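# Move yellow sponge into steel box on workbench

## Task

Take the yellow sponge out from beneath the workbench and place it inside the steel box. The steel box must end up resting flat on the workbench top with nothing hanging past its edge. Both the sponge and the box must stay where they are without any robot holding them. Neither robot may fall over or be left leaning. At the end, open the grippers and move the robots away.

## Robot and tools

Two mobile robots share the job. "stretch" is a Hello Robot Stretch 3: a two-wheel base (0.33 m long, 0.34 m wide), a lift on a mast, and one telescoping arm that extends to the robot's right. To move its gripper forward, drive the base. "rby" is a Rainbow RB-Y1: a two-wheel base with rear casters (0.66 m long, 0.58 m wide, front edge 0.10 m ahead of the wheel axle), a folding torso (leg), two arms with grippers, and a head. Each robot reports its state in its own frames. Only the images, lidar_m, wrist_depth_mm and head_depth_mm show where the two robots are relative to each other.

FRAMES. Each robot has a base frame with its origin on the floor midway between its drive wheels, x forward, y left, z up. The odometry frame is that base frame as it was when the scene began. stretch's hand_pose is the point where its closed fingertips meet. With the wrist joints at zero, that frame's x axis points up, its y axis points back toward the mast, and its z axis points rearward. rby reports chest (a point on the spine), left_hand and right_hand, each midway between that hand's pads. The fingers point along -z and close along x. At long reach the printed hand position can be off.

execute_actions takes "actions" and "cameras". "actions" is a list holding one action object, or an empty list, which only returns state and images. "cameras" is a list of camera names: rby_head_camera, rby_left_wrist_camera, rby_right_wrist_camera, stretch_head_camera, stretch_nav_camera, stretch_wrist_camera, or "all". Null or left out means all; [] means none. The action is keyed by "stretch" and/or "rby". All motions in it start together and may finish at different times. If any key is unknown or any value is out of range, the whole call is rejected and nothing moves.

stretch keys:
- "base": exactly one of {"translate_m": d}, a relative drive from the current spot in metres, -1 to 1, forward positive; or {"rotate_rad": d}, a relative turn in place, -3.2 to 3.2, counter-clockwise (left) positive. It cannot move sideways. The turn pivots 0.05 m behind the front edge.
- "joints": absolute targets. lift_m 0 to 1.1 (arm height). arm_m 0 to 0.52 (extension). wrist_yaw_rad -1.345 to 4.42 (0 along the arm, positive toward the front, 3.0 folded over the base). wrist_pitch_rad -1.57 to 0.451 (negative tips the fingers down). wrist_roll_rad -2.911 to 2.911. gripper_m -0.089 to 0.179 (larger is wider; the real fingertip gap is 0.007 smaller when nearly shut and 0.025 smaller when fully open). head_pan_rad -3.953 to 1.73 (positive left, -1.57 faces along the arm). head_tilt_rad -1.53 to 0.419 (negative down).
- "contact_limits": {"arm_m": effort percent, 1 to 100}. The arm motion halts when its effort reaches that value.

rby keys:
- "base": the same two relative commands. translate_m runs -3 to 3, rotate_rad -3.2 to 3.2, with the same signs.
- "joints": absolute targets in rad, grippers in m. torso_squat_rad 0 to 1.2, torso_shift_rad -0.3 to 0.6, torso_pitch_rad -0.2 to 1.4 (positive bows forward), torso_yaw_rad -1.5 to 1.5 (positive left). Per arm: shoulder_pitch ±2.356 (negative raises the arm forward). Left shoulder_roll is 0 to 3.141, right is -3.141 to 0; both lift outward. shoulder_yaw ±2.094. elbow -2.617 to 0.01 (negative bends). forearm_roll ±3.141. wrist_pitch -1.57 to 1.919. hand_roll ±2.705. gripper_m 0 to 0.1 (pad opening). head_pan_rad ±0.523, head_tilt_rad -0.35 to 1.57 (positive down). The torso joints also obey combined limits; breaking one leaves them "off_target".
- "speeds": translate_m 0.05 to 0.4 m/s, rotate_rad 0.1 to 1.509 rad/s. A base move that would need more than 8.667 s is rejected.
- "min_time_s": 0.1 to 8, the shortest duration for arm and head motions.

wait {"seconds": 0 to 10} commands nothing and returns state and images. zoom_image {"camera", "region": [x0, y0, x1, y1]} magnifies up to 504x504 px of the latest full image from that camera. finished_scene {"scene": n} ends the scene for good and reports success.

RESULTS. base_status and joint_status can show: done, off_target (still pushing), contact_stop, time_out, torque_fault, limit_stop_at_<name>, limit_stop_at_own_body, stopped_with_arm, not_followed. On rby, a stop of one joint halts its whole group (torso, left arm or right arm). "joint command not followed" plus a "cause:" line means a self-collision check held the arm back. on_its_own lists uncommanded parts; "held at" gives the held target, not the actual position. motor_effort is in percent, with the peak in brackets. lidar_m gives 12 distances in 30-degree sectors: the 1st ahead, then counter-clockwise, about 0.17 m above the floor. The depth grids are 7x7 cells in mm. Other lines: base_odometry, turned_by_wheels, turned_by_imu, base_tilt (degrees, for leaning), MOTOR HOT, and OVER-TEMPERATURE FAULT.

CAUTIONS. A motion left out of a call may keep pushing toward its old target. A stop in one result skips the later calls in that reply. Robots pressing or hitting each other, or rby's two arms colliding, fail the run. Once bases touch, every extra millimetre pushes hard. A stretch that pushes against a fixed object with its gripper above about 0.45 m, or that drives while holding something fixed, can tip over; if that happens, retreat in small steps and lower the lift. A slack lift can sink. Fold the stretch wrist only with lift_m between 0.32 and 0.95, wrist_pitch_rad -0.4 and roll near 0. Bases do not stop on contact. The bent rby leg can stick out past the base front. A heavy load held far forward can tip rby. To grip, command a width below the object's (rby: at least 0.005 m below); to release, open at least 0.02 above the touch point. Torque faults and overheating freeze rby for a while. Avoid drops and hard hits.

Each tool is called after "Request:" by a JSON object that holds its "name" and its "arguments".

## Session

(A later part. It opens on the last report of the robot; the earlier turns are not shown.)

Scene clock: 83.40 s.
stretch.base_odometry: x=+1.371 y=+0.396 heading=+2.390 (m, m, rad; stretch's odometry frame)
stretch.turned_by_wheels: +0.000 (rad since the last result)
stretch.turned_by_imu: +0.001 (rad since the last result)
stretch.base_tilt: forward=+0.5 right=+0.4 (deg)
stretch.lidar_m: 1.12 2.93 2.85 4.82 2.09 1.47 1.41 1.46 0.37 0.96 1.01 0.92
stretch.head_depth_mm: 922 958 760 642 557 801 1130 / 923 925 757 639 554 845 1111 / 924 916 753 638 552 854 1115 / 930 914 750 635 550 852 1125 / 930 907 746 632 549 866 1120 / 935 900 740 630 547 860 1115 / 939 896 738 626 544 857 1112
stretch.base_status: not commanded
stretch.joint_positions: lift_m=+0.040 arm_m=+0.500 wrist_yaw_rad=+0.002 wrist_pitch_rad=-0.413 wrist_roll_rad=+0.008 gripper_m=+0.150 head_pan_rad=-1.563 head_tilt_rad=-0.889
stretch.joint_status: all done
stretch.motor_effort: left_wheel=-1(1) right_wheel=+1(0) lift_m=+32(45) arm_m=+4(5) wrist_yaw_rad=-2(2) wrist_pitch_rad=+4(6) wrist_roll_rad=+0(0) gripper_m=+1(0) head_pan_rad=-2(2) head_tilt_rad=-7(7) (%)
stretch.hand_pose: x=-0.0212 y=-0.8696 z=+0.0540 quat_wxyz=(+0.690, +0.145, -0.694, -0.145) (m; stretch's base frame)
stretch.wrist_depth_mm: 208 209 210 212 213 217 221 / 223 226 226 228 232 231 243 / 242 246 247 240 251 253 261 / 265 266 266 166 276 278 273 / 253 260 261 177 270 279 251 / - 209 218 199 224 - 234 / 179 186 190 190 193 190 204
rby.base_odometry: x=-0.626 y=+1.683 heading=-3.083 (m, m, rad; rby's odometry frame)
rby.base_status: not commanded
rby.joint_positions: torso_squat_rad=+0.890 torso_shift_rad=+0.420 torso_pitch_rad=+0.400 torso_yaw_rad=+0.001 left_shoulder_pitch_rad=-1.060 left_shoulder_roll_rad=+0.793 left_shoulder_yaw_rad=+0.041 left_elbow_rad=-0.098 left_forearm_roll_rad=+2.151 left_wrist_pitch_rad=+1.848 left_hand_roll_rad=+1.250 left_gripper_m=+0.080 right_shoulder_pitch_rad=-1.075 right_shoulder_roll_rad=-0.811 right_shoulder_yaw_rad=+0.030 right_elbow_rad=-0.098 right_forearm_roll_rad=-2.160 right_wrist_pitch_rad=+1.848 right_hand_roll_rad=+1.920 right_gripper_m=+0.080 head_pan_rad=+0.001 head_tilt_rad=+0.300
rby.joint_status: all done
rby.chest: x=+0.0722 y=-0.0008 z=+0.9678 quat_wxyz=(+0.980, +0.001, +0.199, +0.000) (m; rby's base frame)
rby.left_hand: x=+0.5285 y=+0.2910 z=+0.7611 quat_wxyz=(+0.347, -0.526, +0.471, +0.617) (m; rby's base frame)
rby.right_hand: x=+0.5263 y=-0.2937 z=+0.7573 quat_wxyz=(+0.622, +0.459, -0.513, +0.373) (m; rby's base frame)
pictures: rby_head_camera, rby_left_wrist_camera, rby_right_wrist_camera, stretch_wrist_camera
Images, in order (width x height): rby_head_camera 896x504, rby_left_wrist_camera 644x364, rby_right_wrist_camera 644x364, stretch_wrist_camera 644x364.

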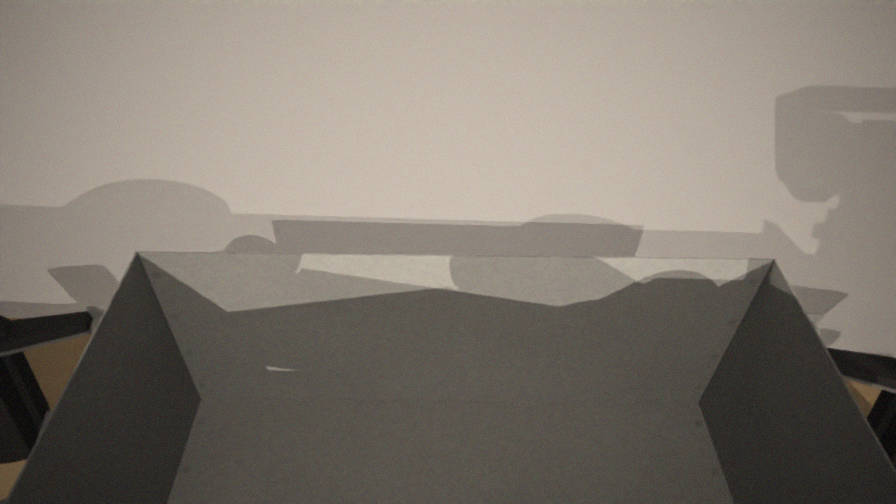

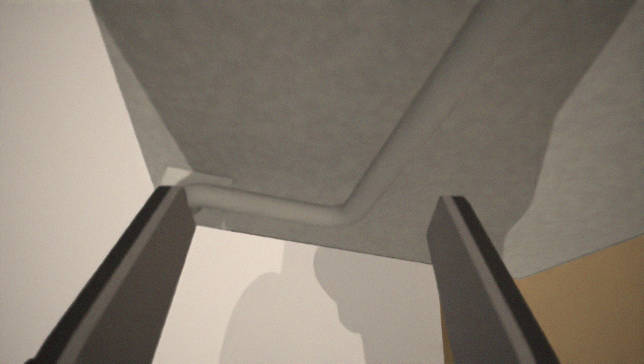

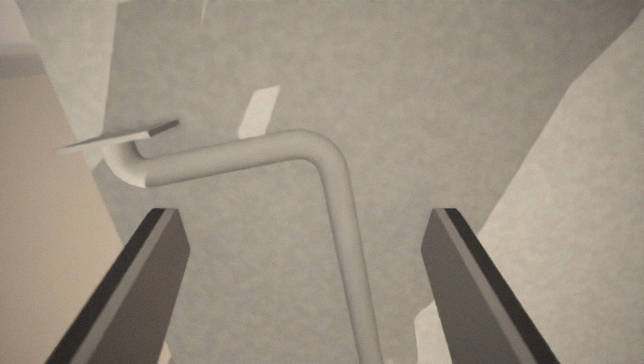

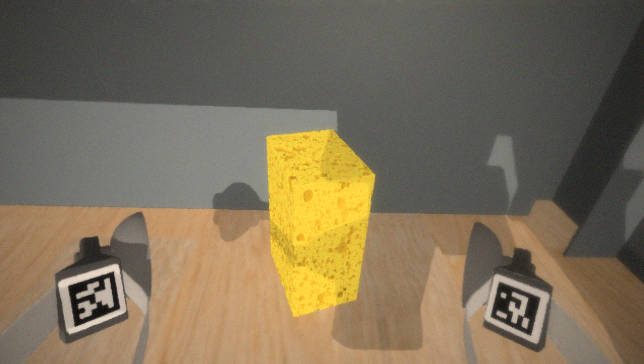

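Request:
{"name": "execute_actions", "arguments": {"actions": [{"stretch":{"joints":{"arm_m":0.52}},"rby":{"joints":{"left_shoulder_roll_rad":0.88,"right_shoulder_roll_rad":-0.89}}}], "cameras": []}}

Request:
{"name": "execute_actions", "arguments": {"actions": [{"stretch":{"joints":{"gripper_m":0.02}},"rby":{"base":{"translate_m":-0.06},"speeds":{"translate_m":0.08}}}], "cameras": []}}

Request:
{"name": "execute_actions", "arguments": {"actions": [{"stretch":{"joints":{"lift_m":0.1,"wrist_pitch_rad":-0.2}},"rby":{"joints":{"left_shoulder_roll_rad":0.78,"right_shoulder_roll_rad":-0.81},"min_time_s":2}}], "cameras": ["rby_left_wrist_camera","rby_right_wrist_camera","stretch_wrist_camera"]}}

Scene clock: 85.80 s.
stretch.base_odometry: x=+1.371 y=+0.396 heading=+2.390 (m, m, rad; stretch's odometry frame)
stretch.turned_by_wheels: +0.000 (rad since the last result)
stretch.turned_by_imu: +0.000 (rad since the last result)
stretch.base_tilt: forward=+0.6 right=+0.4 (deg)
stretch.lidar_m: 1.12 2.93 2.85 4.84 2.09 1.46 1.41 1.47 0.37 0.96 1.00 0.92
stretch.head_depth_mm: 921 957 760 642 557 801 1132 / 924 928 755 640 555 844 1114 / 925 919 754 637 552 856 1120 / 929 912 748 634 550 852 1124 / 931 909 746 632 548 863 1118 / 936 902 741 629 547 862 1116 / 941 897 738 626 544 858 1115
stretch.base_status: not commanded
stretch.joint_positions: lift_m=+0.040 arm_m=+0.519 wrist_yaw_rad=+0.002 wrist_pitch_rad=-0.413 wrist_roll_rad=+0.008 gripper_m=+0.150 head_pan_rad=-1.563 head_tilt_rad=-0.889
stretch.joint_status: all done
stretch.motor_effort: left_wheel=-1(1) right_wheel=+1(1) lift_m=+32(32) arm_m=+4(3) wrist_yaw_rad=-1(1) wrist_pitch_rad=+5(5) wrist_roll_rad=+0(0) gripper_m=+1(0) head_pan_rad=-3(2) head_tilt_rad=-7(7) (%)
stretch.hand_pose: x=-0.0212 y=-0.8894 z=+0.0540 quat_wxyz=(+0.690, +0.145, -0.694, -0.145) (m; stretch's base frame)
stretch.wrist_depth_mm: 190 191 192 193 195 198 200 / 204 205 207 212 209 212 216 / 221 223 225 226 228 233 239 / 241 243 246 157 253 253 261 / 252 258 256 150 268 272 256 / - 210 217 168 227 - 235 / 180 186 190 185 193 190 202
rby.base_odometry: x=-0.626 y=+1.683 heading=-3.083 (m, m, rad; rby's odometry frame)
rby.base_status: not commanded
rby.joint_positions: torso_squat_rad=+0.890 torso_shift_rad=+0.420 torso_pitch_rad=+0.400 torso_yaw_rad=+0.000 left_shoulder_pitch_rad=-1.060 left_shoulder_roll_rad=+0.880 left_shoulder_yaw_rad=+0.040 left_elbow_rad=-0.098 left_forearm_roll_rad=+2.150 left_wrist_pitch_rad=+1.848 left_hand_roll_rad=+1.250 left_gripper_m=+0.080 right_shoulder_pitch_rad=-1.075 right_shoulder_roll_rad=-0.890 right_shoulder_yaw_rad=+0.030 right_elbow_rad=-0.098 right_forearm_roll_rad=-2.160 right_wrist_pitch_rad=+1.848 right_hand_roll_rad=+1.920 right_gripper_m=+0.080 head_pan_rad=+0.001 head_tilt_rad=+0.300
rby.joint_status: all done
rby.chest: x=+0.0721 y=-0.0009 z=+0.9678 quat_wxyz=(+0.980, +0.001, +0.199, +0.000) (m; rby's base frame)
rby.left_hand: x=+0.5311 y=+0.3299 z=+0.7783 quat_wxyz=(+0.356, -0.533, +0.432, +0.634) (m; rby's base frame)
rby.right_hand: x=+0.5286 y=-0.3295 z=+0.7728 quat_wxyz=(+0.637, +0.424, -0.519, +0.380) (m; rby's base frame)
pictures: none
No camera images: the call's "cameras" was empty. Leave "cameras" out to get every camera's image.

Scene clock: 87.60 s.
stretch.base_odometry: x=+1.371 y=+0.396 heading=+2.390 (m, m, rad; stretch's odometry frame)
stretch.turned_by_wheels: +0.000 (rad since the last result)
stretch.turned_by_imu: +0.000 (rad since the last result)
stretch.base_tilt: forward=+0.5 right=+0.2 (deg)
stretch.lidar_m: 1.12 2.91 2.80 4.82 2.08 1.46 1.41 1.46 0.37 0.96 1.01 0.92
stretch.head_depth_mm: 922 958 759 643 557 800 1135 / 924 925 756 639 556 845 1116 / 925 918 753 637 552 853 1116 / 928 913 749 634 550 855 1122 / 934 906 745 632 548 863 1121 / 935 904 742 629 547 861 1119 / 935 900 737 626 545 860 1117
stretch.base_status: not commanded
stretch.joint_positions: lift_m=+0.040 arm_m=+0.519 wrist_yaw_rad=+0.002 wrist_pitch_rad=-0.413 wrist_roll_rad=+0.008 gripper_m=+0.021 head_pan_rad=-1.563 head_tilt_rad=-0.889
stretch.joint_status: all done
stretch.motor_effort: left_wheel=-1(1) right_wheel=+1(1) lift_m=+32(32) arm_m=+3(4) wrist_yaw_rad=-2(1) wrist_pitch_rad=+5(5) wrist_roll_rad=+0(0) gripper_m=-9(100) head_pan_rad=-2(2) head_tilt_rad=-8(7) (%)
stretch.hand_pose: x=-0.0212 y=-0.8894 z=+0.0540 quat_wxyz=(+0.690, +0.145, -0.694, -0.145) (m; stretch's base frame)
stretch.wrist_depth_mm: 189 191 192 195 194 196 200 / 205 206 207 210 210 213 219 / 221 223 224 223 230 232 242 / 242 243 241 157 253 255 260 / 252 257 260 152 270 269 258 / 214 218 - 167 235 230 232 / 183 184 187 186 189 199 200
rby.base_odometry: x=-0.566 y=+1.686 heading=-3.083 (m, m, rad; rby's odometry frame)
rby.base_status: done
rby.joint_positions: torso_squat_rad=+0.890 torso_shift_rad=+0.420 torso_pitch_rad=+0.400 torso_yaw_rad=+0.000 left_shoulder_pitch_rad=-1.060 left_shoulder_roll_rad=+0.880 left_shoulder_yaw_rad=+0.040 left_elbow_rad=-0.098 left_forearm_roll_rad=+2.150 left_wrist_pitch_rad=+1.848 left_hand_roll_rad=+1.250 left_gripper_m=+0.080 right_shoulder_pitch_rad=-1.075 right_shoulder_roll_rad=-0.890 right_shoulder_yaw_rad=+0.030 right_elbow_rad=-0.098 right_forearm_roll_rad=-2.160 right_wrist_pitch_rad=+1.848 right_hand_roll_rad=+1.920 right_gripper_m=+0.080 head_pan_rad=+0.001 head_tilt_rad=+0.300
rby.joint_status: not commanded
rby.chest: x=+0.0721 y=-0.0009 z=+0.9678 quat_wxyz=(+0.980, +0.001, +0.199, +0.000) (m; rby's base frame)
rby.left_hand: x=+0.5311 y=+0.3298 z=+0.7783 quat_wxyz=(+0.356, -0.533, +0.432, +0.634) (m; rby's base frame)
rby.right_hand: x=+0.5286 y=-0.3295 z=+0.7728 quat_wxyz=(+0.637, +0.424, -0.519, +0.380) (m; rby's base frame)
pictures: none
No camera images: the call's "cameras" was empty. Leave "cameras" out to get every camera's image.

Scene clock: 89.90 s.
stretch.base_odometry: x=+1.371 y=+0.396 heading=+2.390 (m, m, rad; stretch's odometry frame)
stretch.turned_by_wheels: +0.000 (rad since the last result)
stretch.turned_by_imu: +0.000 (rad since the last result)
stretch.base_tilt: forward=+0.6 right=+0.3 (deg)
stretch.lidar_m: 1.12 2.92 2.80 4.86 2.09 1.46 1.41 1.46 0.37 0.96 1.01 0.92
stretch.head_depth_mm: 920 957 760 643 557 803 1131 / 925 926 757 641 555 844 1113 / 926 919 752 638 552 855 1125 / 929 915 749 635 551 855 1122 / 930 909 746 633 548 865 1122 / 936 903 740 629 546 859 1120 / 939 895 738 626 544 857 1117
stretch.base_status: not commanded
stretch.joint_positions: lift_m=+0.100 arm_m=+0.519 wrist_yaw_rad=+0.002 wrist_pitch_rad=-0.223 wrist_roll_rad=+0.008 gripper_m=+0.021 head_pan_rad=-1.563 head_tilt_rad=-0.889
stretch.joint_status: all done
stretch.motor_effort: left_wheel=-1(1) right_wheel=+1(0) lift_m=+50(53) arm_m=+4(4) wrist_yaw_rad=-2(2) wrist_pitch_rad=+8(8) wrist_roll_rad=+0(0) gripper_m=-10(9) head_pan_rad=-2(2) head_tilt_rad=-7(7) (%)
stretch.hand_pose: x=-0.0211 y=-0.9090 z=+0.1581 quat_wxyz=(+0.700, +0.079, -0.705, -0.079) (m; stretch's base frame)
stretch.wrist_depth_mm: 188 189 192 195 194 196 198 / 196 200 200 203 205 206 209 / 207 210 211 212 216 219 225 / 220 221 223 158 229 231 242 / 233 236 235 152 243 247 256 / 247 249 - 168 255 266 264 / 265 269 272 278 284 282 268
rby.base_odometry: x=-0.566 y=+1.686 heading=-3.083 (m, m, rad; rby's odometry frame)
rby.base_status: not commanded
rby.joint_positions: torso_squat_rad=+0.890 torso_shift_rad=+0.420 torso_pitch_rad=+0.400 torso_yaw_rad=+0.000 left_shoulder_pitch_rad=-1.060 left_shoulder_roll_rad=+0.780 left_shoulder_yaw_rad=+0.040 left_elbow_rad=-0.098 left_forearm_roll_rad=+2.150 left_wrist_pitch_rad=+1.848 left_hand_roll_rad=+1.250 left_gripper_m=+0.080 right_shoulder_pitch_rad=-1.075 right_shoulder_roll_rad=-0.812 right_shoulder_yaw_rad=+0.030 right_elbow_rad=-0.098 right_forearm_roll_rad=-2.160 right_wrist_pitch_rad=+1.848 right_hand_roll_rad=+1.920 right_gripper_m=+0.080 head_pan_rad=+0.001 head_tilt_rad=+0.300
rby.joint_status: all done
rby.chest: x=+0.0721 y=-0.0009 z=+0.9678 quat_wxyz=(+0.980, +0.001, +0.199, +0.000) (m; rby's base frame)
rby.left_hand: x=+0.5279 y=+0.2846 z=+0.7588 quat_wxyz=(+0.346, -0.525, +0.476, +0.615) (m; rby's base frame)
rby.right_hand: x=+0.5262 y=-0.2942 z=+0.7575 quat_wxyz=(+0.622, +0.459, -0.513, +0.373) (m; rby's base frame)
pictures: rby_left_wrist_camera, rby_right_wrist_camera, stretch_wrist_camera
Images, in order (width x height): rby_left_wrist_camera 644x364, rby_right_wrist_camera 644x364, stretch_wrist_camera 644x364.

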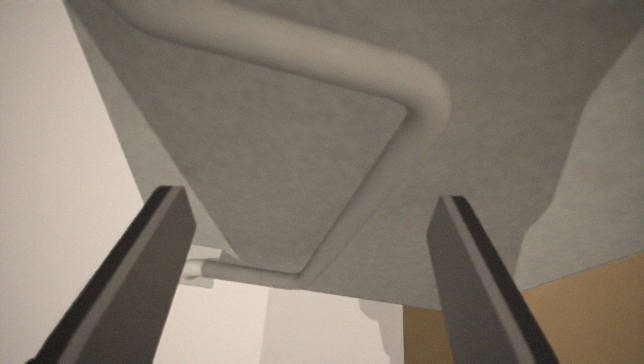

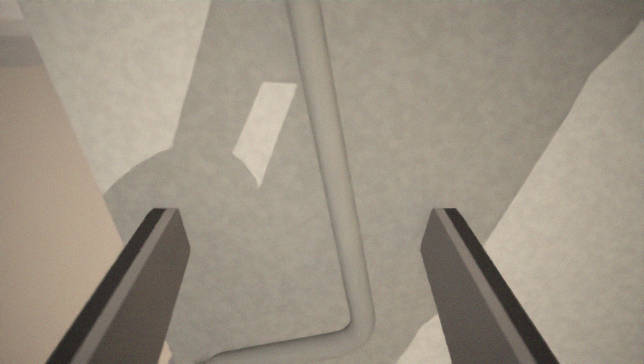

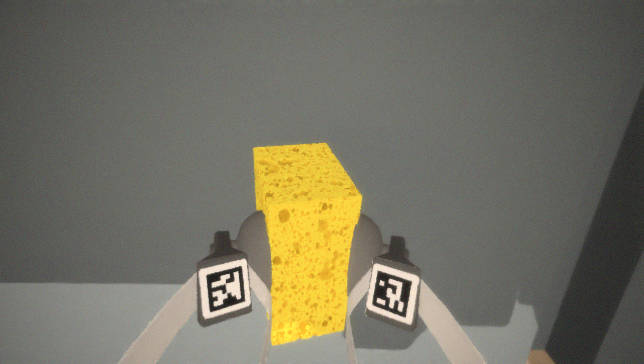

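Request:
{"name": "execute_actions", "arguments": {"actions": [{"stretch":{"joints":{"arm_m":0.03}},"rby":{"joints":{"left_gripper_m":0,"right_gripper_m":0}}}], "cameras": []}}

Request:
{"name": "execute_actions", "arguments": {"actions": [{"stretch":{"joints":{"wrist_yaw_rad":1.4}},"rby":{"joints":{"torso_squat_rad":0.42}}}], "cameras": ["rby_head_camera","stretch_wrist_camera","stretch_nav_camera"]}}

Scene clock: 95.10 s.
stretch.base_odometry: x=+1.371 y=+0.396 heading=+2.390 (m, m, rad; stretch's odometry frame)
stretch.turned_by_wheels: +0.000 (rad since the last result)
stretch.turned_by_imu: +0.001 (rad since the last result)
stretch.base_tilt: forward=+0.4 right=+0.3 (deg)
stretch.lidar_m: 1.12 2.92 2.79 4.85 2.08 1.46 1.42 1.46 0.37 0.96 1.01 0.92
stretch.head_depth_mm: 921 962 761 643 556 802 1130 / 924 922 756 642 554 844 1116 / 924 921 754 637 553 856 1125 / 928 914 749 635 551 851 1127 / 934 906 744 631 548 865 1122 / 936 903 741 629 546 863 1117 / 940 897 737 626 544 857 1113
stretch.base_status: not commanded
stretch.joint_positions: lift_m=+0.100 arm_m=+0.030 wrist_yaw_rad=+0.001 wrist_pitch_rad=-0.223 wrist_roll_rad=+0.008 gripper_m=+0.021 head_pan_rad=-1.563 head_tilt_rad=-0.889
stretch.joint_status: all done
stretch.motor_effort: left_wheel=-1(1) right_wheel=+0(1) lift_m=+50(50) arm_m=-3(4) wrist_yaw_rad=-1(2) wrist_pitch_rad=+8(8) wrist_roll_rad=+0(0) gripper_m=-10(9) head_pan_rad=-2(3) head_tilt_rad=-7(8) (%)
stretch.hand_pose: x=-0.0212 y=-0.4198 z=+0.1582 quat_wxyz=(+0.700, +0.079, -0.705, -0.079) (m; stretch's base frame)
stretch.wrist_depth_mm: 633 637 657 649 643 437 299 / 666 673 683 684 681 435 298 / 712 714 714 731 700 432 295 / 658 667 663 159 677 422 293 / 488 481 513 152 528 423 289 / 386 384 - 168 425 395 290 / 315 318 320 305 324 343 288
rby.base_odometry: x=-0.566 y=+1.686 heading=-3.083 (m, m, rad; rby's odometry frame)
rby.base_status: not commanded
rby.joint_positions: torso_squat_rad=+0.890 torso_shift_rad=+0.421 torso_pitch_rad=+0.401 torso_yaw_rad=+0.000 left_shoulder_pitch_rad=-1.058 left_shoulder_roll_rad=+0.780 left_shoulder_yaw_rad=+0.039 left_elbow_rad=-0.097 left_forearm_roll_rad=+2.149 left_wrist_pitch_rad=+1.847 left_hand_roll_rad=+1.250 left_gripper_m=+0.008 right_shoulder_pitch_rad=-1.073 right_shoulder_roll_rad=-0.809 right_shoulder_yaw_rad=+0.031 right_elbow_rad=-0.097 right_forearm_roll_rad=-2.159 right_wrist_pitch_rad=+1.847 right_hand_roll_rad=+1.920 right_gripper_m=+0.009 head_pan_rad=+0.001 head_tilt_rad=+0.300
rby.joint_status: left_gripper_m off_target (ended at +0.008, target +0.000); right_gripper_m off_target (ended at +0.009, target +0.000)
rby.chest: x=+0.0728 y=-0.0009 z=+0.9676 quat_wxyz=(+0.980, +0.001, +0.199, +0.000) (m; rby's base frame)
rby.left_hand: x=+0.5276 y=+0.2846 z=+0.7565 quat_wxyz=(+0.345, -0.523, +0.477, +0.616) (m; rby's base frame)
rby.right_hand: x=+0.5259 y=-0.2933 z=+0.7550 quat_wxyz=(+0.623, +0.460, -0.512, +0.372) (m; rby's base frame)
pictures: none
No camera images: the call's "cameras" was empty. Leave "cameras" out to get every camera's image.

Scene clock: 97.43 s.
stretch.base_odometry: x=+1.371 y=+0.396 heading=+2.390 (m, m, rad; stretch's odometry frame)
stretch.turned_by_wheels: +0.000 (rad since the last result)
stretch.turned_by_imu: +0.000 (rad since the last result)
stretch.base_tilt: forward=+0.6 right=+0.2 (deg)
stretch.lidar_m: 1.12 2.92 2.79 4.83 2.09 1.47 1.41 1.46 0.37 0.96 0.30 0.30
stretch.head_depth_mm: 923 963 763 644 557 802 1136 / 922 924 756 640 554 844 1113 / 925 922 754 637 553 856 1129 / 930 913 748 634 550 853 1130 / 935 909 746 631 548 864 1130 / 936 902 743 629 546 863 1118 / 937 894 736 626 545 856 1095
stretch.base_status: not commanded
stretch.joint_positions: lift_m=+0.100 arm_m=+0.030 wrist_yaw_rad=+1.396 wrist_pitch_rad=-0.220 wrist_roll_rad=+0.008 gripper_m=+0.021 head_pan_rad=-1.563 head_tilt_rad=-0.889
stretch.joint_status: all done
stretch.motor_effort: left_wheel=-1(1) right_wheel=+0(1) lift_m=+49(50) arm_m=-3(4) wrist_yaw_rad=+3(4) wrist_pitch_rad=+7(8) wrist_roll_rad=+0(0) gripper_m=-9(10) head_pan_rad=-3(3) head_tilt_rad=-7(7) (%)
stretch.hand_pose: x=+0.2197 y=-0.2180 z=+0.1590 quat_wxyz=(+0.587, +0.513, -0.490, +0.390) (m; stretch's base frame)
stretch.wrist_depth_mm: - - - 762 787 833 794 / - - - 804 829 886 820 / - - - 848 886 946 800 / 638 675 638 158 755 768 758 / 482 488 506 153 540 541 557 / 383 390 - 168 439 417 435 / 321 321 327 312 270 341 343
rby.base_odometry: x=-0.566 y=+1.686 heading=-3.083 (m, m, rad; rby's odometry frame)
rby.base_status: not commanded
rby.joint_positions: torso_squat_rad=+0.420 torso_shift_rad=+0.421 torso_pitch_rad=+0.402 torso_yaw_rad=+0.000 left_shoulder_pitch_rad=-1.058 left_shoulder_roll_rad=+0.779 left_shoulder_yaw_rad=+0.039 left_elbow_rad=-0.097 left_forearm_roll_rad=+2.149 left_wrist_pitch_rad=+1.847 left_hand_roll_rad=+1.250 left_gripper_m=+0.006 right_shoulder_pitch_rad=-1.072 right_shoulder_roll_rad=-0.809 right_shoulder_yaw_rad=+0.031 right_elbow_rad=-0.097 right_forearm_roll_rad=-2.159 right_wrist_pitch_rad=+1.847 right_hand_roll_rad=+1.920 right_gripper_m=+0.007 head_pan_rad=+0.001 head_tilt_rad=+0.300
rby.joint_status: all done
rby.chest: x=+0.1544 y=-0.0011 z=+1.1486 quat_wxyz=(+0.980, +0.001, +0.200, +0.000) (m; rby's base frame)
rby.left_hand: x=+0.6087 y=+0.2844 z=+0.9365 quat_wxyz=(+0.345, -0.522, +0.477, +0.617) (m; rby's base frame)
rby.right_hand: x=+0.6070 y=-0.2934 z=+0.9349 quat_wxyz=(+0.624, +0.461, -0.511, +0.372) (m; rby's base frame)
pictures: rby_head_camera, stretch_nav_camera (sideways: a quarter turn counterclockwise sets it upright), stretch_wrist_camera
Images, in order (width x height): rby_head_camera 896x504, stretch_nav_camera 672x504, stretch_wrist_camera 644x364.

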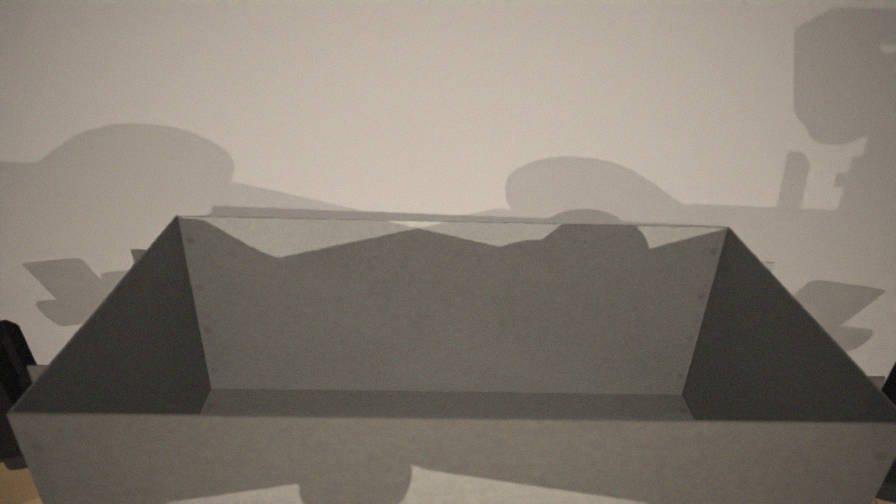

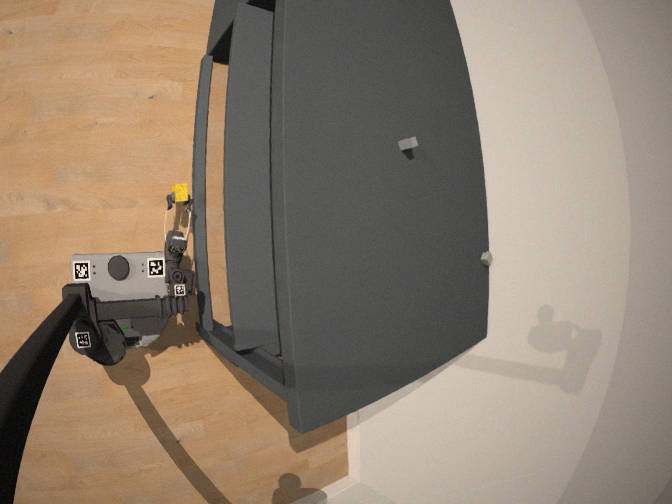

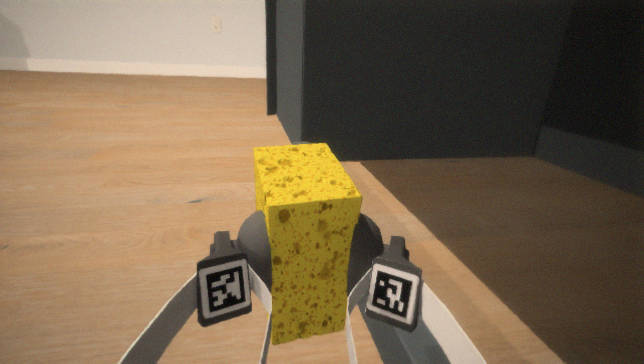

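Request:
{"name": "execute_actions", "arguments": {"actions": [{"rby":{"base":{"translate_m":-0.6},"speeds":{"translate_m":0.3}},"stretch":{"joints":{"lift_m":0.6,"head_pan_rad":0.5,"head_tilt_rad":-0.2}}}], "cameras": []}}

Request:
{"name": "execute_actions", "arguments": {"actions": [{"rby":{"base":{"rotate_rad":-2.13},"speeds":{"rotate_rad":0.7}},"stretch":{"joints":{"lift_m":1.09}}}], "cameras": []}}

Request:
{"name": "execute_actions", "arguments": {"actions": [{"rby":{"base":{"translate_m":1.8}}}], "cameras": []}}

Request:
{"name": "execute_actions", "arguments": {"actions": [{"rby":{"base":{"rotate_rad":0.43},"speeds":{"rotate_rad":0.6},"joints":{"head_tilt_rad":-0.3}}}], "cameras": ["rby_head_camera","stretch_head_camera","stretch_nav_camera"]}}

Scene clock: 104.93 s.
stretch.base_odometry: x=+1.371 y=+0.396 heading=+2.390 (m, m, rad; stretch's odometry frame)
stretch.turned_by_wheels: +0.000 (rad since the last result)
stretch.turned_by_imu: +0.001 (rad since the last result)
stretch.base_tilt: forward=+0.5 right=+0.3 (deg)
stretch.lidar_m: 1.13 3.34 2.42 4.84 2.08 1.46 1.41 1.46 0.37 0.96 1.01 0.92
stretch.head_depth_mm: 2838 2915 3032 3097 3160 2285 1735 / 2950 3035 3149 3280 3296 2290 1724 / 3058 3190 3347 3415 3318 2264 1715 / 3219 3405 3519 3633 3258 2242 1699 / 3329 3595 3703 3716 3225 2218 1694 / 3372 3788 3879 3663 3186 2204 1675 / 3427 - 3011 - 3149 2184 1682
stretch.base_status: not commanded
stretch.joint_positions: lift_m=+0.600 arm_m=+0.030 wrist_yaw_rad=+1.397 wrist_pitch_rad=-0.220 wrist_roll_rad=+0.008 gripper_m=+0.021 head_pan_rad=+0.493 head_tilt_rad=-0.211
stretch.joint_status: all done
stretch.motor_effort: left_wheel=-1(1) right_wheel=+1(1) lift_m=+50(50) arm_m=-4(4) wrist_yaw_rad=+2(4) wrist_pitch_rad=+7(8) wrist_roll_rad=+0(0) gripper_m=-10(10) head_pan_rad=+2(32) head_tilt_rad=+7(52) (%)
stretch.hand_pose: x=+0.2197 y=-0.2176 z=+0.6589 quat_wxyz=(+0.587, +0.513, -0.490, +0.391) (m; stretch's base frame)
stretch.wrist_depth_mm: - - - 314 147 96 71 / - - - - 161 96 72 / - - - 862 897 949 78 / - - - 158 913 954 881 / - - - 152 704 694 715 / - - - 168 561 545 548 / 925 951 985 431 416 446 446
rby.base_odometry: x=+0.033 y=+1.721 heading=-3.083 (m, m, rad; rby's odometry frame)
rby.base_status: done
rby.joint_positions: torso_squat_rad=+0.420 torso_shift_rad=+0.421 torso_pitch_rad=+0.402 torso_yaw_rad=+0.000 left_shoulder_pitch_rad=-1.058 left_shoulder_roll_rad=+0.779 left_shoulder_yaw_rad=+0.039 left_elbow_rad=-0.097 left_forearm_roll_rad=+2.149 left_wrist_pitch_rad=+1.847 left_hand_roll_rad=+1.250 left_gripper_m=+0.006 right_shoulder_pitch_rad=-1.072 right_shoulder_roll_rad=-0.809 right_shoulder_yaw_rad=+0.031 right_elbow_rad=-0.097 right_forearm_roll_rad=-2.159 right_wrist_pitch_rad=+1.847 right_hand_roll_rad=+1.920 right_gripper_m=+0.007 head_pan_rad=+0.001 head_tilt_rad=+0.300
rby.joint_status: not commanded
rby.chest: x=+0.1544 y=-0.0011 z=+1.1486 quat_wxyz=(+0.980, +0.001, +0.200, +0.000) (m; rby's base frame)
rby.left_hand: x=+0.6086 y=+0.2844 z=+0.9364 quat_wxyz=(+0.345, -0.522, +0.477, +0.617) (m; rby's base frame)
rby.right_hand: x=+0.6068 y=-0.2934 z=+0.9348 quat_wxyz=(+0.624, +0.461, -0.511, +0.371) (m; rby's base frame)
pictures: none
No camera images: the call's "cameras" was empty. Leave "cameras" out to get every camera's image.

Scene clock: 110.23 s.
stretch.base_odometry: x=+1.371 y=+0.396 heading=+2.390 (m, m, rad; stretch's odometry frame)
stretch.turned_by_wheels: +0.000 (rad since the last result)
stretch.turned_by_imu: +0.001 (rad since the last result)
stretch.base_tilt: forward=+0.7 right=+0.4 (deg)
stretch.lidar_m: 1.12 3.32 2.76 4.83 2.08 1.46 1.41 1.46 0.37 0.96 1.01 0.92
stretch.head_depth_mm: 2843 2886 2980 3079 3130 2286 1731 / 2930 3054 3173 3257 3278 2283 1722 / 3048 3183 3300 3435 3333 2274 1714 / 3224 3390 3527 3632 3272 2243 1705 / 3341 3571 3691 3751 3237 2228 1690 / 3341 3735 3908 3546 3175 2199 1673 / 3421 - - 2173 2847 2184 1668
stretch.base_status: not commanded
stretch.joint_positions: lift_m=+1.090 arm_m=+0.030 wrist_yaw_rad=+1.403 wrist_pitch_rad=-0.223 wrist_roll_rad=+0.008 gripper_m=+0.020 head_pan_rad=+0.493 head_tilt_rad=-0.211
stretch.joint_status: all done
stretch.motor_effort: left_wheel=-1(1) right_wheel=+0(0) lift_m=+50(52) arm_m=-3(4) wrist_yaw_rad=-3(6) wrist_pitch_rad=+8(10) wrist_roll_rad=+1(0) gripper_m=-9(11) head_pan_rad=+3(2) head_tilt_rad=+7(8) (%)
stretch.hand_pose: x=+0.2198 y=-0.2162 z=+1.1483 quat_wxyz=(+0.586, +0.515, -0.488, +0.391) (m; stretch's base frame)
stretch.wrist_depth_mm: - - - - - - 884 / - - - - - - 879 / - - - - - - 911 / - - - 158 - - 920 / - - - 152 996 981 855 / - - - 168 805 759 766 / - - - 564 587 611 626
rby.base_odometry: x=+0.033 y=+1.721 heading=+1.070 (m, m, rad; rby's odometry frame)
rby.base_status: done
rby.joint_positions: torso_squat_rad=+0.420 torso_shift_rad=+0.421 torso_pitch_rad=+0.402 torso_yaw_rad=+0.000 left_shoulder_pitch_rad=-1.058 left_shoulder_roll_rad=+0.779 left_shoulder_yaw_rad=+0.039 left_elbow_rad=-0.097 left_forearm_roll_rad=+2.149 left_wrist_pitch_rad=+1.847 left_hand_roll_rad=+1.250 left_gripper_m=+0.006 right_shoulder_pitch_rad=-1.072 right_shoulder_roll_rad=-0.809 right_shoulder_yaw_rad=+0.031 right_elbow_rad=-0.097 right_forearm_roll_rad=-2.159 right_wrist_pitch_rad=+1.847 right_hand_roll_rad=+1.920 right_gripper_m=+0.007 head_pan_rad=+0.001 head_tilt_rad=+0.300
rby.joint_status: not commanded
rby.chest: x=+0.1544 y=-0.0011 z=+1.1486 quat_wxyz=(+0.980, +0.001, +0.200, +0.000) (m; rby's base frame)
rby.left_hand: x=+0.6086 y=+0.2844 z=+0.9364 quat_wxyz=(+0.345, -0.522, +0.477, +0.617) (m; rby's base frame)
rby.right_hand: x=+0.6069 y=-0.2934 z=+0.9348 quat_wxyz=(+0.624, +0.461, -0.511, +0.371) (m; rby's base frame)
pictures: none
No camera images: the call's "cameras" was empty. Leave "cameras" out to get every camera's image.

Scene clock: 116.03 s.
stretch.base_odometry: x=+1.371 y=+0.396 heading=+2.390 (m, m, rad; stretch's odometry frame)
stretch.turned_by_wheels: +0.000 (rad since the last result)
stretch.turned_by_imu: +0.001 (rad since the last result)
stretch.base_tilt: forward=+0.5 right=+0.4 (deg)
stretch.lidar_m: 1.12 0.98 0.96 4.85 2.08 1.47 1.41 1.46 0.37 0.96 1.01 0.92
stretch.head_depth_mm: 2804 2908 3008 936 3094 802 683 / 2950 3039 3109 3170 3262 745 668 / 3079 3203 3239 3343 3315 666 654 / 3223 3418 817 843 3074 613 640 / 3347 3548 821 790 995 569 592 / 3387 3783 847 841 1073 1113 466 / 3347 - - 708 3156 2189 444
stretch.base_status: not commanded
stretch.joint_positions: lift_m=+1.090 arm_m=+0.030 wrist_yaw_rad=+1.403 wrist_pitch_rad=-0.223 wrist_roll_rad=+0.008 gripper_m=+0.020 head_pan_rad=+0.493 head_tilt_rad=-0.211
stretch.joint_status: not commanded
stretch.motor_effort: left_wheel=+0(1) right_wheel=+0(0) lift_m=+51(51) arm_m=-3(3) wrist_yaw_rad=-3(2) wrist_pitch_rad=+8(8) wrist_roll_rad=+0(0) gripper_m=-9(9) head_pan_rad=+2(3) head_tilt_rad=+7(7) (%)
stretch.hand_pose: x=+0.2198 y=-0.2162 z=+1.1483 quat_wxyz=(+0.586, +0.515, -0.488, +0.391) (m; stretch's base frame)
stretch.wrist_depth_mm: - - - - - - 870 / 811 - - - - - 869 / - 939 - - - - 874 / 667 736 808 157 - - 861 / 665 778 680 152 945 963 901 / 629 531 - 168 783 756 794 / 414 535 - 557 599 620 637
rby.base_odometry: x=+0.896 y=+3.300 heading=+1.071 (m, m, rad; rby's odometry frame)
rby.base_status: done
rby.joint_positions: torso_squat_rad=+0.420 torso_shift_rad=+0.421 torso_pitch_rad=+0.403 torso_yaw_rad=+0.000 left_shoulder_pitch_rad=-1.058 left_shoulder_roll_rad=+0.779 left_shoulder_yaw_rad=+0.039 left_elbow_rad=-0.097 left_forearm_roll_rad=+2.149 left_wrist_pitch_rad=+1.847 left_hand_roll_rad=+1.250 left_gripper_m=+0.006 right_shoulder_pitch_rad=-1.072 right_shoulder_roll_rad=-0.809 right_shoulder_yaw_rad=+0.031 right_elbow_rad=-0.097 right_forearm_roll_rad=-2.159 right_wrist_pitch_rad=+1.847 right_hand_roll_rad=+1.920 right_gripper_m=+0.007 head_pan_rad=+0.001 head_tilt_rad=+0.300
rby.joint_status: not commanded
rby.chest: x=+0.1545 y=-0.0011 z=+1.1486 quat_wxyz=(+0.980, +0.001, +0.200, +0.000) (m; rby's base frame)
rby.left_hand: x=+0.6087 y=+0.2844 z=+0.9363 quat_wxyz=(+0.345, -0.522, +0.477, +0.617) (m; rby's base frame)
rby.right_hand: x=+0.6070 y=-0.2934 z=+0.9347 quat_wxyz=(+0.624, +0.461, -0.511, +0.371) (m; rby's base frame)
pictures: none
No camera images: the call's "cameras" was empty. Leave "cameras" out to get every camera's image.

Scene clock: 118.20 s.
stretch.base_odometry: x=+1.371 y=+0.396 heading=+2.390 (m, m, rad; stretch's odometry frame)
stretch.turned_by_wheels: +0.000 (rad since the last result)
stretch.turned_by_imu: +0.000 (rad since the last result)
stretch.base_tilt: forward=+0.6 right=+0.3 (deg)
stretch.lidar_m: 1.12 0.87 0.86 4.83 2.09 1.47 1.41 1.46 0.37 0.96 1.01 0.92
stretch.head_depth_mm: 2812 2901 2998 1160 3091 569 487 / 2957 3074 3148 3223 3298 608 454 / 3085 3184 927 1131 3330 2257 437 / 3207 3383 889 833 593 2148 455 / 3331 3573 849 653 513 476 440 / 3352 3788 3810 731 1077 2111 1234 / 3431 - - - 3131 2187 1302
stretch.base_status: not commanded
stretch.joint_positions: lift_m=+1.090 arm_m=+0.030 wrist_yaw_rad=+1.403 wrist_pitch_rad=-0.223 wrist_roll_rad=+0.008 gripper_m=+0.020 head_pan_rad=+0.493 head_tilt_rad=-0.211
stretch.joint_status: not commanded
stretch.motor_effort: left_wheel=+0(1) right_wheel=+0(0) lift_m=+51(51) arm_m=-2(3) wrist_yaw_rad=-3(3) wrist_pitch_rad=+8(8) wrist_roll_rad=+0(0) gripper_m=-10(9) head_pan_rad=+3(2) head_tilt_rad=+7(7) (%)
stretch.hand_pose: x=+0.2198 y=-0.2162 z=+1.1483 quat_wxyz=(+0.586, +0.515, -0.488, +0.391) (m; stretch's base frame)
stretch.wrist_depth_mm: - - - - - - 865 / 976 - - - - - 867 / - - - - - - 884 / - - - 159 - - 868 / 502 546 916 152 956 978 877 / 456 552 - 169 769 762 787 / - - - 564 585 628 625
rby.base_odometry: x=+0.896 y=+3.300 heading=+1.500 (m, m, rad; rby's odometry frame)
rby.base_status: done
rby.joint_positions: torso_squat_rad=+0.420 torso_shift_rad=+0.421 torso_pitch_rad=+0.402 torso_yaw_rad=+0.000 left_shoulder_pitch_rad=-1.058 left_shoulder_roll_rad=+0.779 left_shoulder_yaw_rad=+0.039 left_elbow_rad=-0.097 left_forearm_roll_rad=+2.149 left_wrist_pitch_rad=+1.847 left_hand_roll_rad=+1.250 left_gripper_m=+0.006 right_shoulder_pitch_rad=-1.072 right_shoulder_roll_rad=-0.808 right_shoulder_yaw_rad=+0.031 right_elbow_rad=-0.097 right_forearm_roll_rad=-2.159 right_wrist_pitch_rad=+1.847 right_hand_roll_rad=+1.920 right_gripper_m=+0.007 head_pan_rad=+0.001 head_tilt_rad=-0.300
rby.joint_status: all done
rby.chest: x=+0.1545 y=-0.0011 z=+1.1486 quat_wxyz=(+0.980, +0.001, +0.200, +0.000) (m; rby's base frame)
rby.left_hand: x=+0.6087 y=+0.2845 z=+0.9364 quat_wxyz=(+0.345, -0.522, +0.477, +0.617) (m; rby's base frame)
rby.right_hand: x=+0.6070 y=-0.2933 z=+0.9347 quat_wxyz=(+0.624, +0.461, -0.510, +0.371) (m; rby's base frame)
pictures: rby_head_camera, stretch_head_camera (sideways: a quarter turn clockwise sets it upright), stretch_nav_camera (sideways: a quarter turn counterclockwise sets it upright)
Images, in order (width x height): rby_head_camera 896x504, stretch_head_camera 896x504, stretch_nav_camera 672x504.

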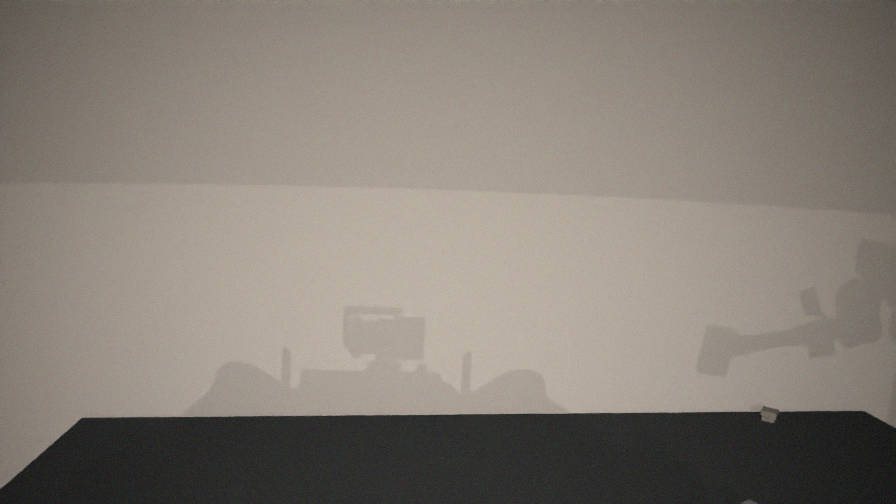

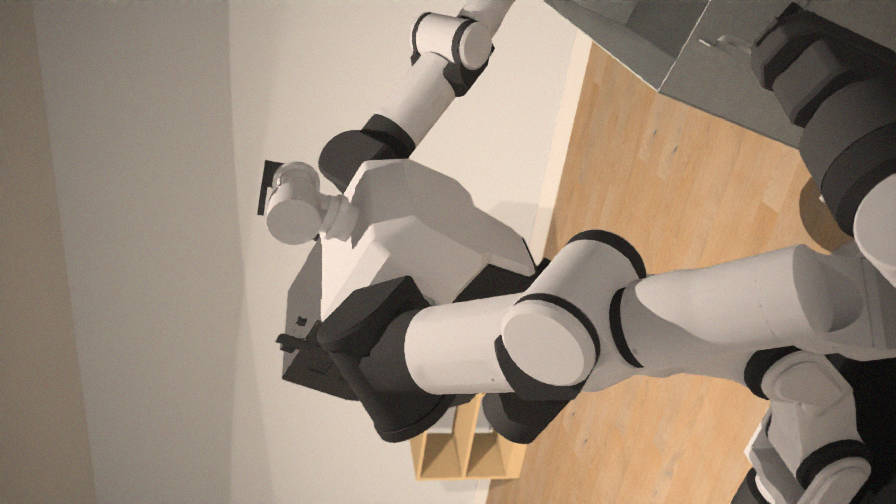

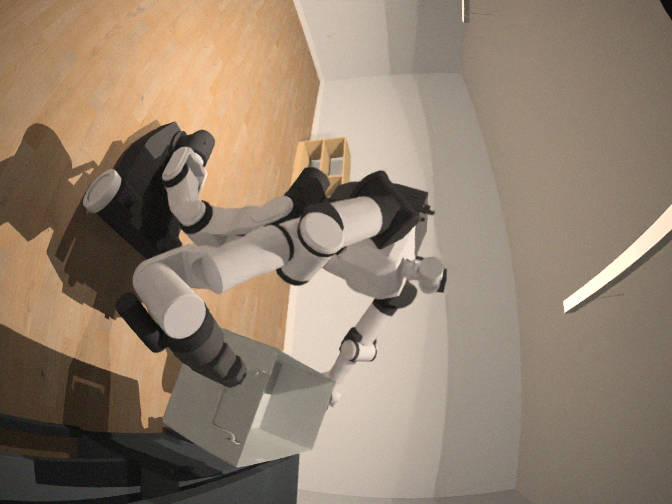

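Request:
{"name": "execute_actions", "arguments": {"actions": [{"stretch":{"base":{"translate_m":-0.5},"joints":{"head_pan_rad":0.2,"head_tilt_rad":-0.4}},"rby":{"joints":{"head_tilt_rad":0.3}}}], "cameras": ["rby_head_camera","stretch_head_camera","stretch_nav_camera"]}}

Scene clock: 124.97 s.
stretch.base_odometry: x=+1.736 y=+0.055 heading=+2.390 (m, m, rad; stretch's odometry frame)
stretch.turned_by_wheels: +0.000 (rad since the last result)
stretch.turned_by_imu: +0.000 (rad since the last result)
stretch.base_tilt: forward=+0.5 right=+0.3 (deg)
stretch.lidar_m: 1.40 1.26 5.06 4.13 1.33 0.93 0.92 0.95 1.11 0.89 0.37 1.37
stretch.head_depth_mm: 3095 3246 3445 1961 2084 1718 1441 / 3121 3324 1551 1072 2343 1779 1441 / 3231 3386 1661 983 2307 1778 1435 / 3245 3341 3724 873 2297 1767 1422 / 3333 1217 942 2928 2284 1752 1422 / 3383 1086 1338 1524 1773 1631 1412 / 3459 3709 3867 3245 1740 1573 1408
stretch.base_status: done
stretch.joint_positions: lift_m=+1.090 arm_m=+0.030 wrist_yaw_rad=+1.403 wrist_pitch_rad=-0.223 wrist_roll_rad=+0.008 gripper_m=+0.020 head_pan_rad=+0.207 head_tilt_rad=-0.395
stretch.joint_status: all done
stretch.motor_effort: left_wheel=-1(6) right_wheel=+1(4) lift_m=+51(51) arm_m=-3(3) wrist_yaw_rad=-3(4) wrist_pitch_rad=+8(8) wrist_roll_rad=+0(0) gripper_m=-10(9) head_pan_rad=-2(18) head_tilt_rad=-3(25) (%)
stretch.hand_pose: x=+0.2198 y=-0.2162 z=+1.1483 quat_wxyz=(+0.586, +0.515, -0.488, +0.391) (m; stretch's base frame)
stretch.wrist_depth_mm: - - - - - - 890 / - - - - - - 871 / 784 - - - - - 900 / 767 874 - 157 - - 895 / - - - 153 958 974 923 / - - - 169 778 757 786 / - - - 565 581 623 637
rby.base_odometry: x=+0.896 y=+3.300 heading=+1.500 (m, m, rad; rby's odometry frame)
rby.base_status: not commanded
rby.joint_positions: torso_squat_rad=+0.420 torso_shift_rad=+0.421 torso_pitch_rad=+0.402 torso_yaw_rad=+0.000 left_shoulder_pitch_rad=-1.058 left_shoulder_roll_rad=+0.779 left_shoulder_yaw_rad=+0.039 left_elbow_rad=-0.097 left_forearm_roll_rad=+2.149 left_wrist_pitch_rad=+1.847 left_hand_roll_rad=+1.250 left_gripper_m=+0.006 right_shoulder_pitch_rad=-1.072 right_shoulder_roll_rad=-0.808 right_shoulder_yaw_rad=+0.031 right_elbow_rad=-0.097 right_forearm_roll_rad=-2.159 right_wrist_pitch_rad=+1.847 right_hand_roll_rad=+1.920 right_gripper_m=+0.007 head_pan_rad=+0.001 head_tilt_rad=+0.300
rby.joint_status: all done
rby.chest: x=+0.1545 y=-0.0011 z=+1.1486 quat_wxyz=(+0.980, +0.001, +0.200, +0.000) (m; rby's base frame)
rby.left_hand: x=+0.6087 y=+0.2845 z=+0.9364 quat_wxyz=(+0.345, -0.522, +0.477, +0.617) (m; rby's base frame)
rby.right_hand: x=+0.6070 y=-0.2933 z=+0.9347 quat_wxyz=(+0.624, +0.461, -0.510, +0.371) (m; rby's base frame)
pictures: rby_head_camera, stretch_head_camera (sideways: a quarter turn clockwise sets it upright), stretch_nav_camera (sideways: a quarter turn counterclockwise sets it upright)
Images, in order (width x height): rby_head_camera 896x504, stretch_head_camera 896x504, stretch_nav_camera 672x504.

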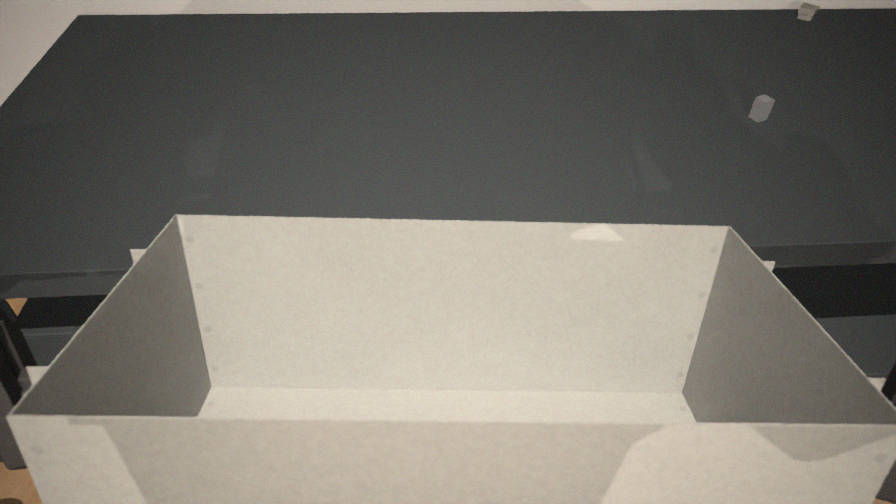

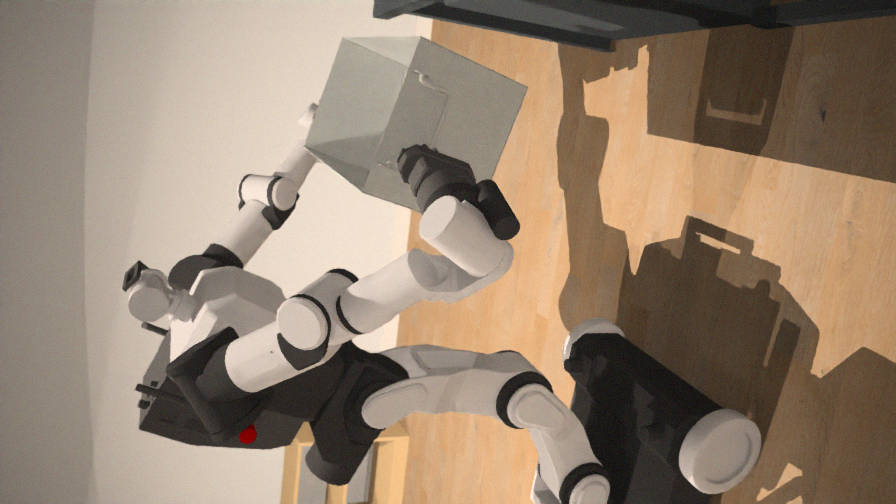

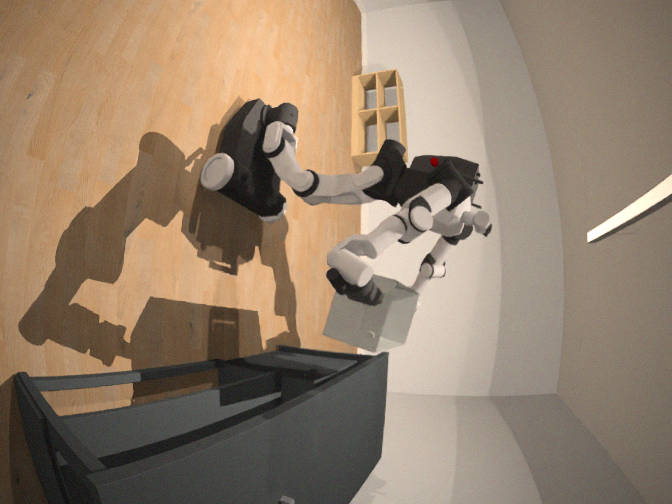

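Request:
{"name": "execute_actions", "arguments": {"actions": [{"rby":{"joints":{"torso_squat_rad":0.31,"torso_pitch_rad":0.34}}}], "cameras": []}}

Request:
{"name": "execute_actions", "arguments": {"actions": [{"rby":{"base":{"translate_m":0.3},"speeds":{"translate_m":0.12}}}], "cameras": ["rby_head_camera","stretch_head_camera"]}}

Scene clock: 126.77 s.
stretch.base_odometry: x=+1.736 y=+0.055 heading=+2.390 (m, m, rad; stretch's odometry frame)
stretch.turned_by_wheels: +0.000 (rad since the last result)
stretch.turned_by_imu: +0.000 (rad since the last result)
stretch.base_tilt: forward=+0.7 right=+0.3 (deg)
stretch.lidar_m: 1.40 1.26 5.08 4.10 1.33 0.93 0.92 0.95 1.11 0.89 0.37 1.37
stretch.head_depth_mm: 3062 3277 3360 1985 2092 1720 1437 / 3154 3341 1481 1070 2359 1779 1444 / 3172 3357 1575 952 2323 1777 1425 / 3252 1559 3640 860 2314 1761 1429 / 3318 1201 926 3112 2278 1749 1422 / 3400 1066 1367 1517 1783 1628 1416 / 3452 3655 3840 3229 1733 1574 1406
stretch.base_status: not commanded
stretch.joint_positions: lift_m=+1.090 arm_m=+0.030 wrist_yaw_rad=+1.403 wrist_pitch_rad=-0.223 wrist_roll_rad=+0.008 gripper_m=+0.020 head_pan_rad=+0.207 head_tilt_rad=-0.395
stretch.joint_status: not commanded
stretch.motor_effort: left_wheel=-1(0) right_wheel=+1(1) lift_m=+51(50) arm_m=-3(3) wrist_yaw_rad=-4(3) wrist_pitch_rad=+8(8) wrist_roll_rad=+0(1) gripper_m=-9(9) head_pan_rad=-3(3) head_tilt_rad=-3(3) (%)
stretch.hand_pose: x=+0.2198 y=-0.2162 z=+1.1483 quat_wxyz=(+0.586, +0.515, -0.488, +0.391) (m; stretch's base frame)
stretch.wrist_depth_mm: - - - - - - 871 / - - - - - - 885 / 778 951 - - - - 899 / - - - 158 - - 912 / - - - 152 991 994 918 / - - - 168 774 773 769 / - - - 571 588 633 635
rby.base_odometry: x=+0.896 y=+3.300 heading=+1.500 (m, m, rad; rby's odometry frame)
rby.base_status: not commanded
rby.joint_positions: torso_squat_rad=+0.310 torso_shift_rad=+0.421 torso_pitch_rad=+0.342 torso_yaw_rad=+0.000 left_shoulder_pitch_rad=-1.058 left_shoulder_roll_rad=+0.779 left_shoulder_yaw_rad=+0.039 left_elbow_rad=-0.097 left_forearm_roll_rad=+2.149 left_wrist_pitch_rad=+1.847 left_hand_roll_rad=+1.250 left_gripper_m=+0.006 right_shoulder_pitch_rad=-1.072 right_shoulder_roll_rad=-0.809 right_shoulder_yaw_rad=+0.031 right_elbow_rad=-0.097 right_forearm_roll_rad=-2.159 right_wrist_pitch_rad=+1.847 right_hand_roll_rad=+1.920 right_gripper_m=+0.007 head_pan_rad=+0.001 head_tilt_rad=+0.300
rby.joint_status: all done
rby.chest: x=+0.1483 y=-0.0011 z=+1.1804 quat_wxyz=(+0.985, +0.001, +0.170, +0.000) (m; rby's base frame)
rby.left_hand: x=+0.6145 y=+0.2844 z=+0.9959 quat_wxyz=(+0.359, -0.540, +0.467, +0.601) (m; rby's base frame)
rby.right_hand: x=+0.6128 y=-0.2933 z=+0.9941 quat_wxyz=(+0.608, +0.450, -0.529, +0.385) (m; rby's base frame)
pictures: none
No camera images: the call's "cameras" was empty. Leave "cameras" out to get every camera's image.

Scene clock: 129.83 s.
stretch.base_odometry: x=+1.736 y=+0.055 heading=+2.390 (m, m, rad; stretch's odometry frame)
stretch.turned_by_wheels: +0.000 (rad since the last result)
stretch.turned_by_imu: +0.000 (rad since the last result)
stretch.base_tilt: forward=+0.6 right=+0.2 (deg)
stretch.lidar_m: 1.20 1.12 5.06 4.11 1.33 0.94 0.92 0.95 1.11 0.89 0.37 1.37
stretch.head_depth_mm: 3092 3228 1554 799 2076 1728 1446 / 3106 1469 837 3405 2328 1785 1441 / 3178 973 1222 3389 2333 1772 1436 / 3269 1135 1244 1409 1852 1671 1431 / 3316 3525 1386 3283 1618 1468 1421 / 3427 3662 3862 3239 1701 1573 1412 / 3457 3727 3902 3223 1716 1623 1399
stretch.base_status: not commanded
stretch.joint_positions: lift_m=+1.090 arm_m=+0.030 wrist_yaw_rad=+1.403 wrist_pitch_rad=-0.223 wrist_roll_rad=+0.008 gripper_m=+0.020 head_pan_rad=+0.207 head_tilt_rad=-0.395
stretch.joint_status: not commanded
stretch.motor_effort: left_wheel=-1(1) right_wheel=+1(0) lift_m=+50(51) arm_m=-3(3) wrist_yaw_rad=-3(3) wrist_pitch_rad=+8(8) wrist_roll_rad=+0(0) gripper_m=-10(10) head_pan_rad=-3(3) head_tilt_rad=-2(3) (%)
stretch.hand_pose: x=+0.2198 y=-0.2162 z=+1.1483 quat_wxyz=(+0.586, +0.515, -0.488, +0.391) (m; stretch's base frame)
stretch.wrist_depth_mm: 996 - - - - - 890 / - 813 - - - - 928 / - - 898 - - - 887 / - - 752 159 - - 899 / - - - 152 - 970 921 / - - - 168 769 763 779 / - - - 560 570 619 638
rby.base_odometry: x=+0.918 y=+3.600 heading=+1.500 (m, m, rad; rby's odometry frame)
rby.base_status: done
rby.joint_positions: torso_squat_rad=+0.310 torso_shift_rad=+0.421 torso_pitch_rad=+0.343 torso_yaw_rad=+0.000 left_shoulder_pitch_rad=-1.058 left_shoulder_roll_rad=+0.779 left_shoulder_yaw_rad=+0.039 left_elbow_rad=-0.097 left_forearm_roll_rad=+2.149 left_wrist_pitch_rad=+1.847 left_hand_roll_rad=+1.250 left_gripper_m=+0.006 right_shoulder_pitch_rad=-1.072 right_shoulder_roll_rad=-0.808 right_shoulder_yaw_rad=+0.031 right_elbow_rad=-0.097 right_forearm_roll_rad=-2.159 right_wrist_pitch_rad=+1.847 right_hand_roll_rad=+1.920 right_gripper_m=+0.007 head_pan_rad=+0.001 head_tilt_rad=+0.300
rby.joint_status: not commanded
rby.chest: x=+0.1485 y=-0.0011 z=+1.1804 quat_wxyz=(+0.985, +0.001, +0.170, +0.000) (m; rby's base frame)
rby.left_hand: x=+0.6145 y=+0.2844 z=+0.9957 quat_wxyz=(+0.359, -0.540, +0.467, +0.601) (m; rby's base frame)
rby.right_hand: x=+0.6129 y=-0.2934 z=+0.9939 quat_wxyz=(+0.608, +0.450, -0.529, +0.385) (m; rby's base frame)
pictures: rby_head_camera, stretch_head_camera (sideways: a quarter turn clockwise sets it upright)
Images, in order (width x height): rby_head_camera 896x504, stretch_head_camera 896x504.

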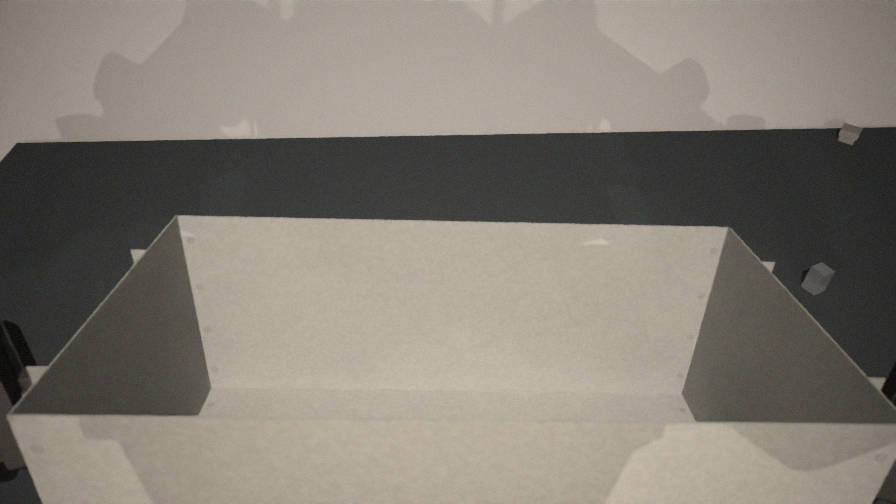

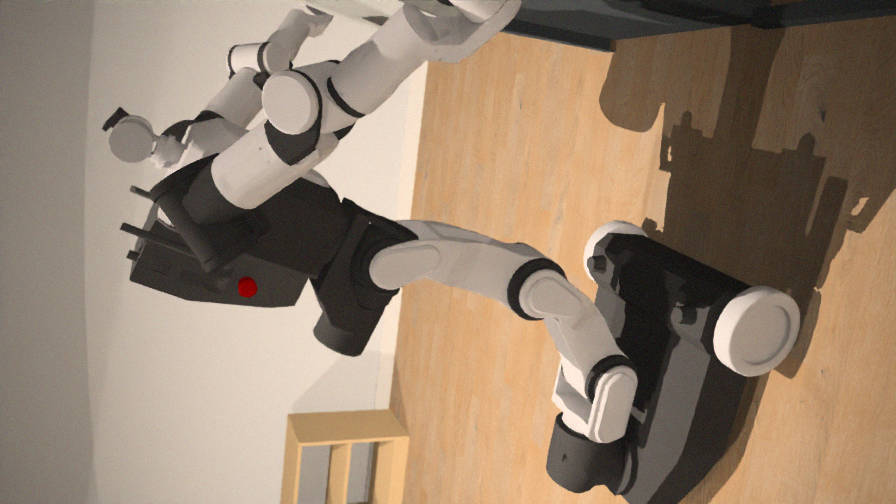

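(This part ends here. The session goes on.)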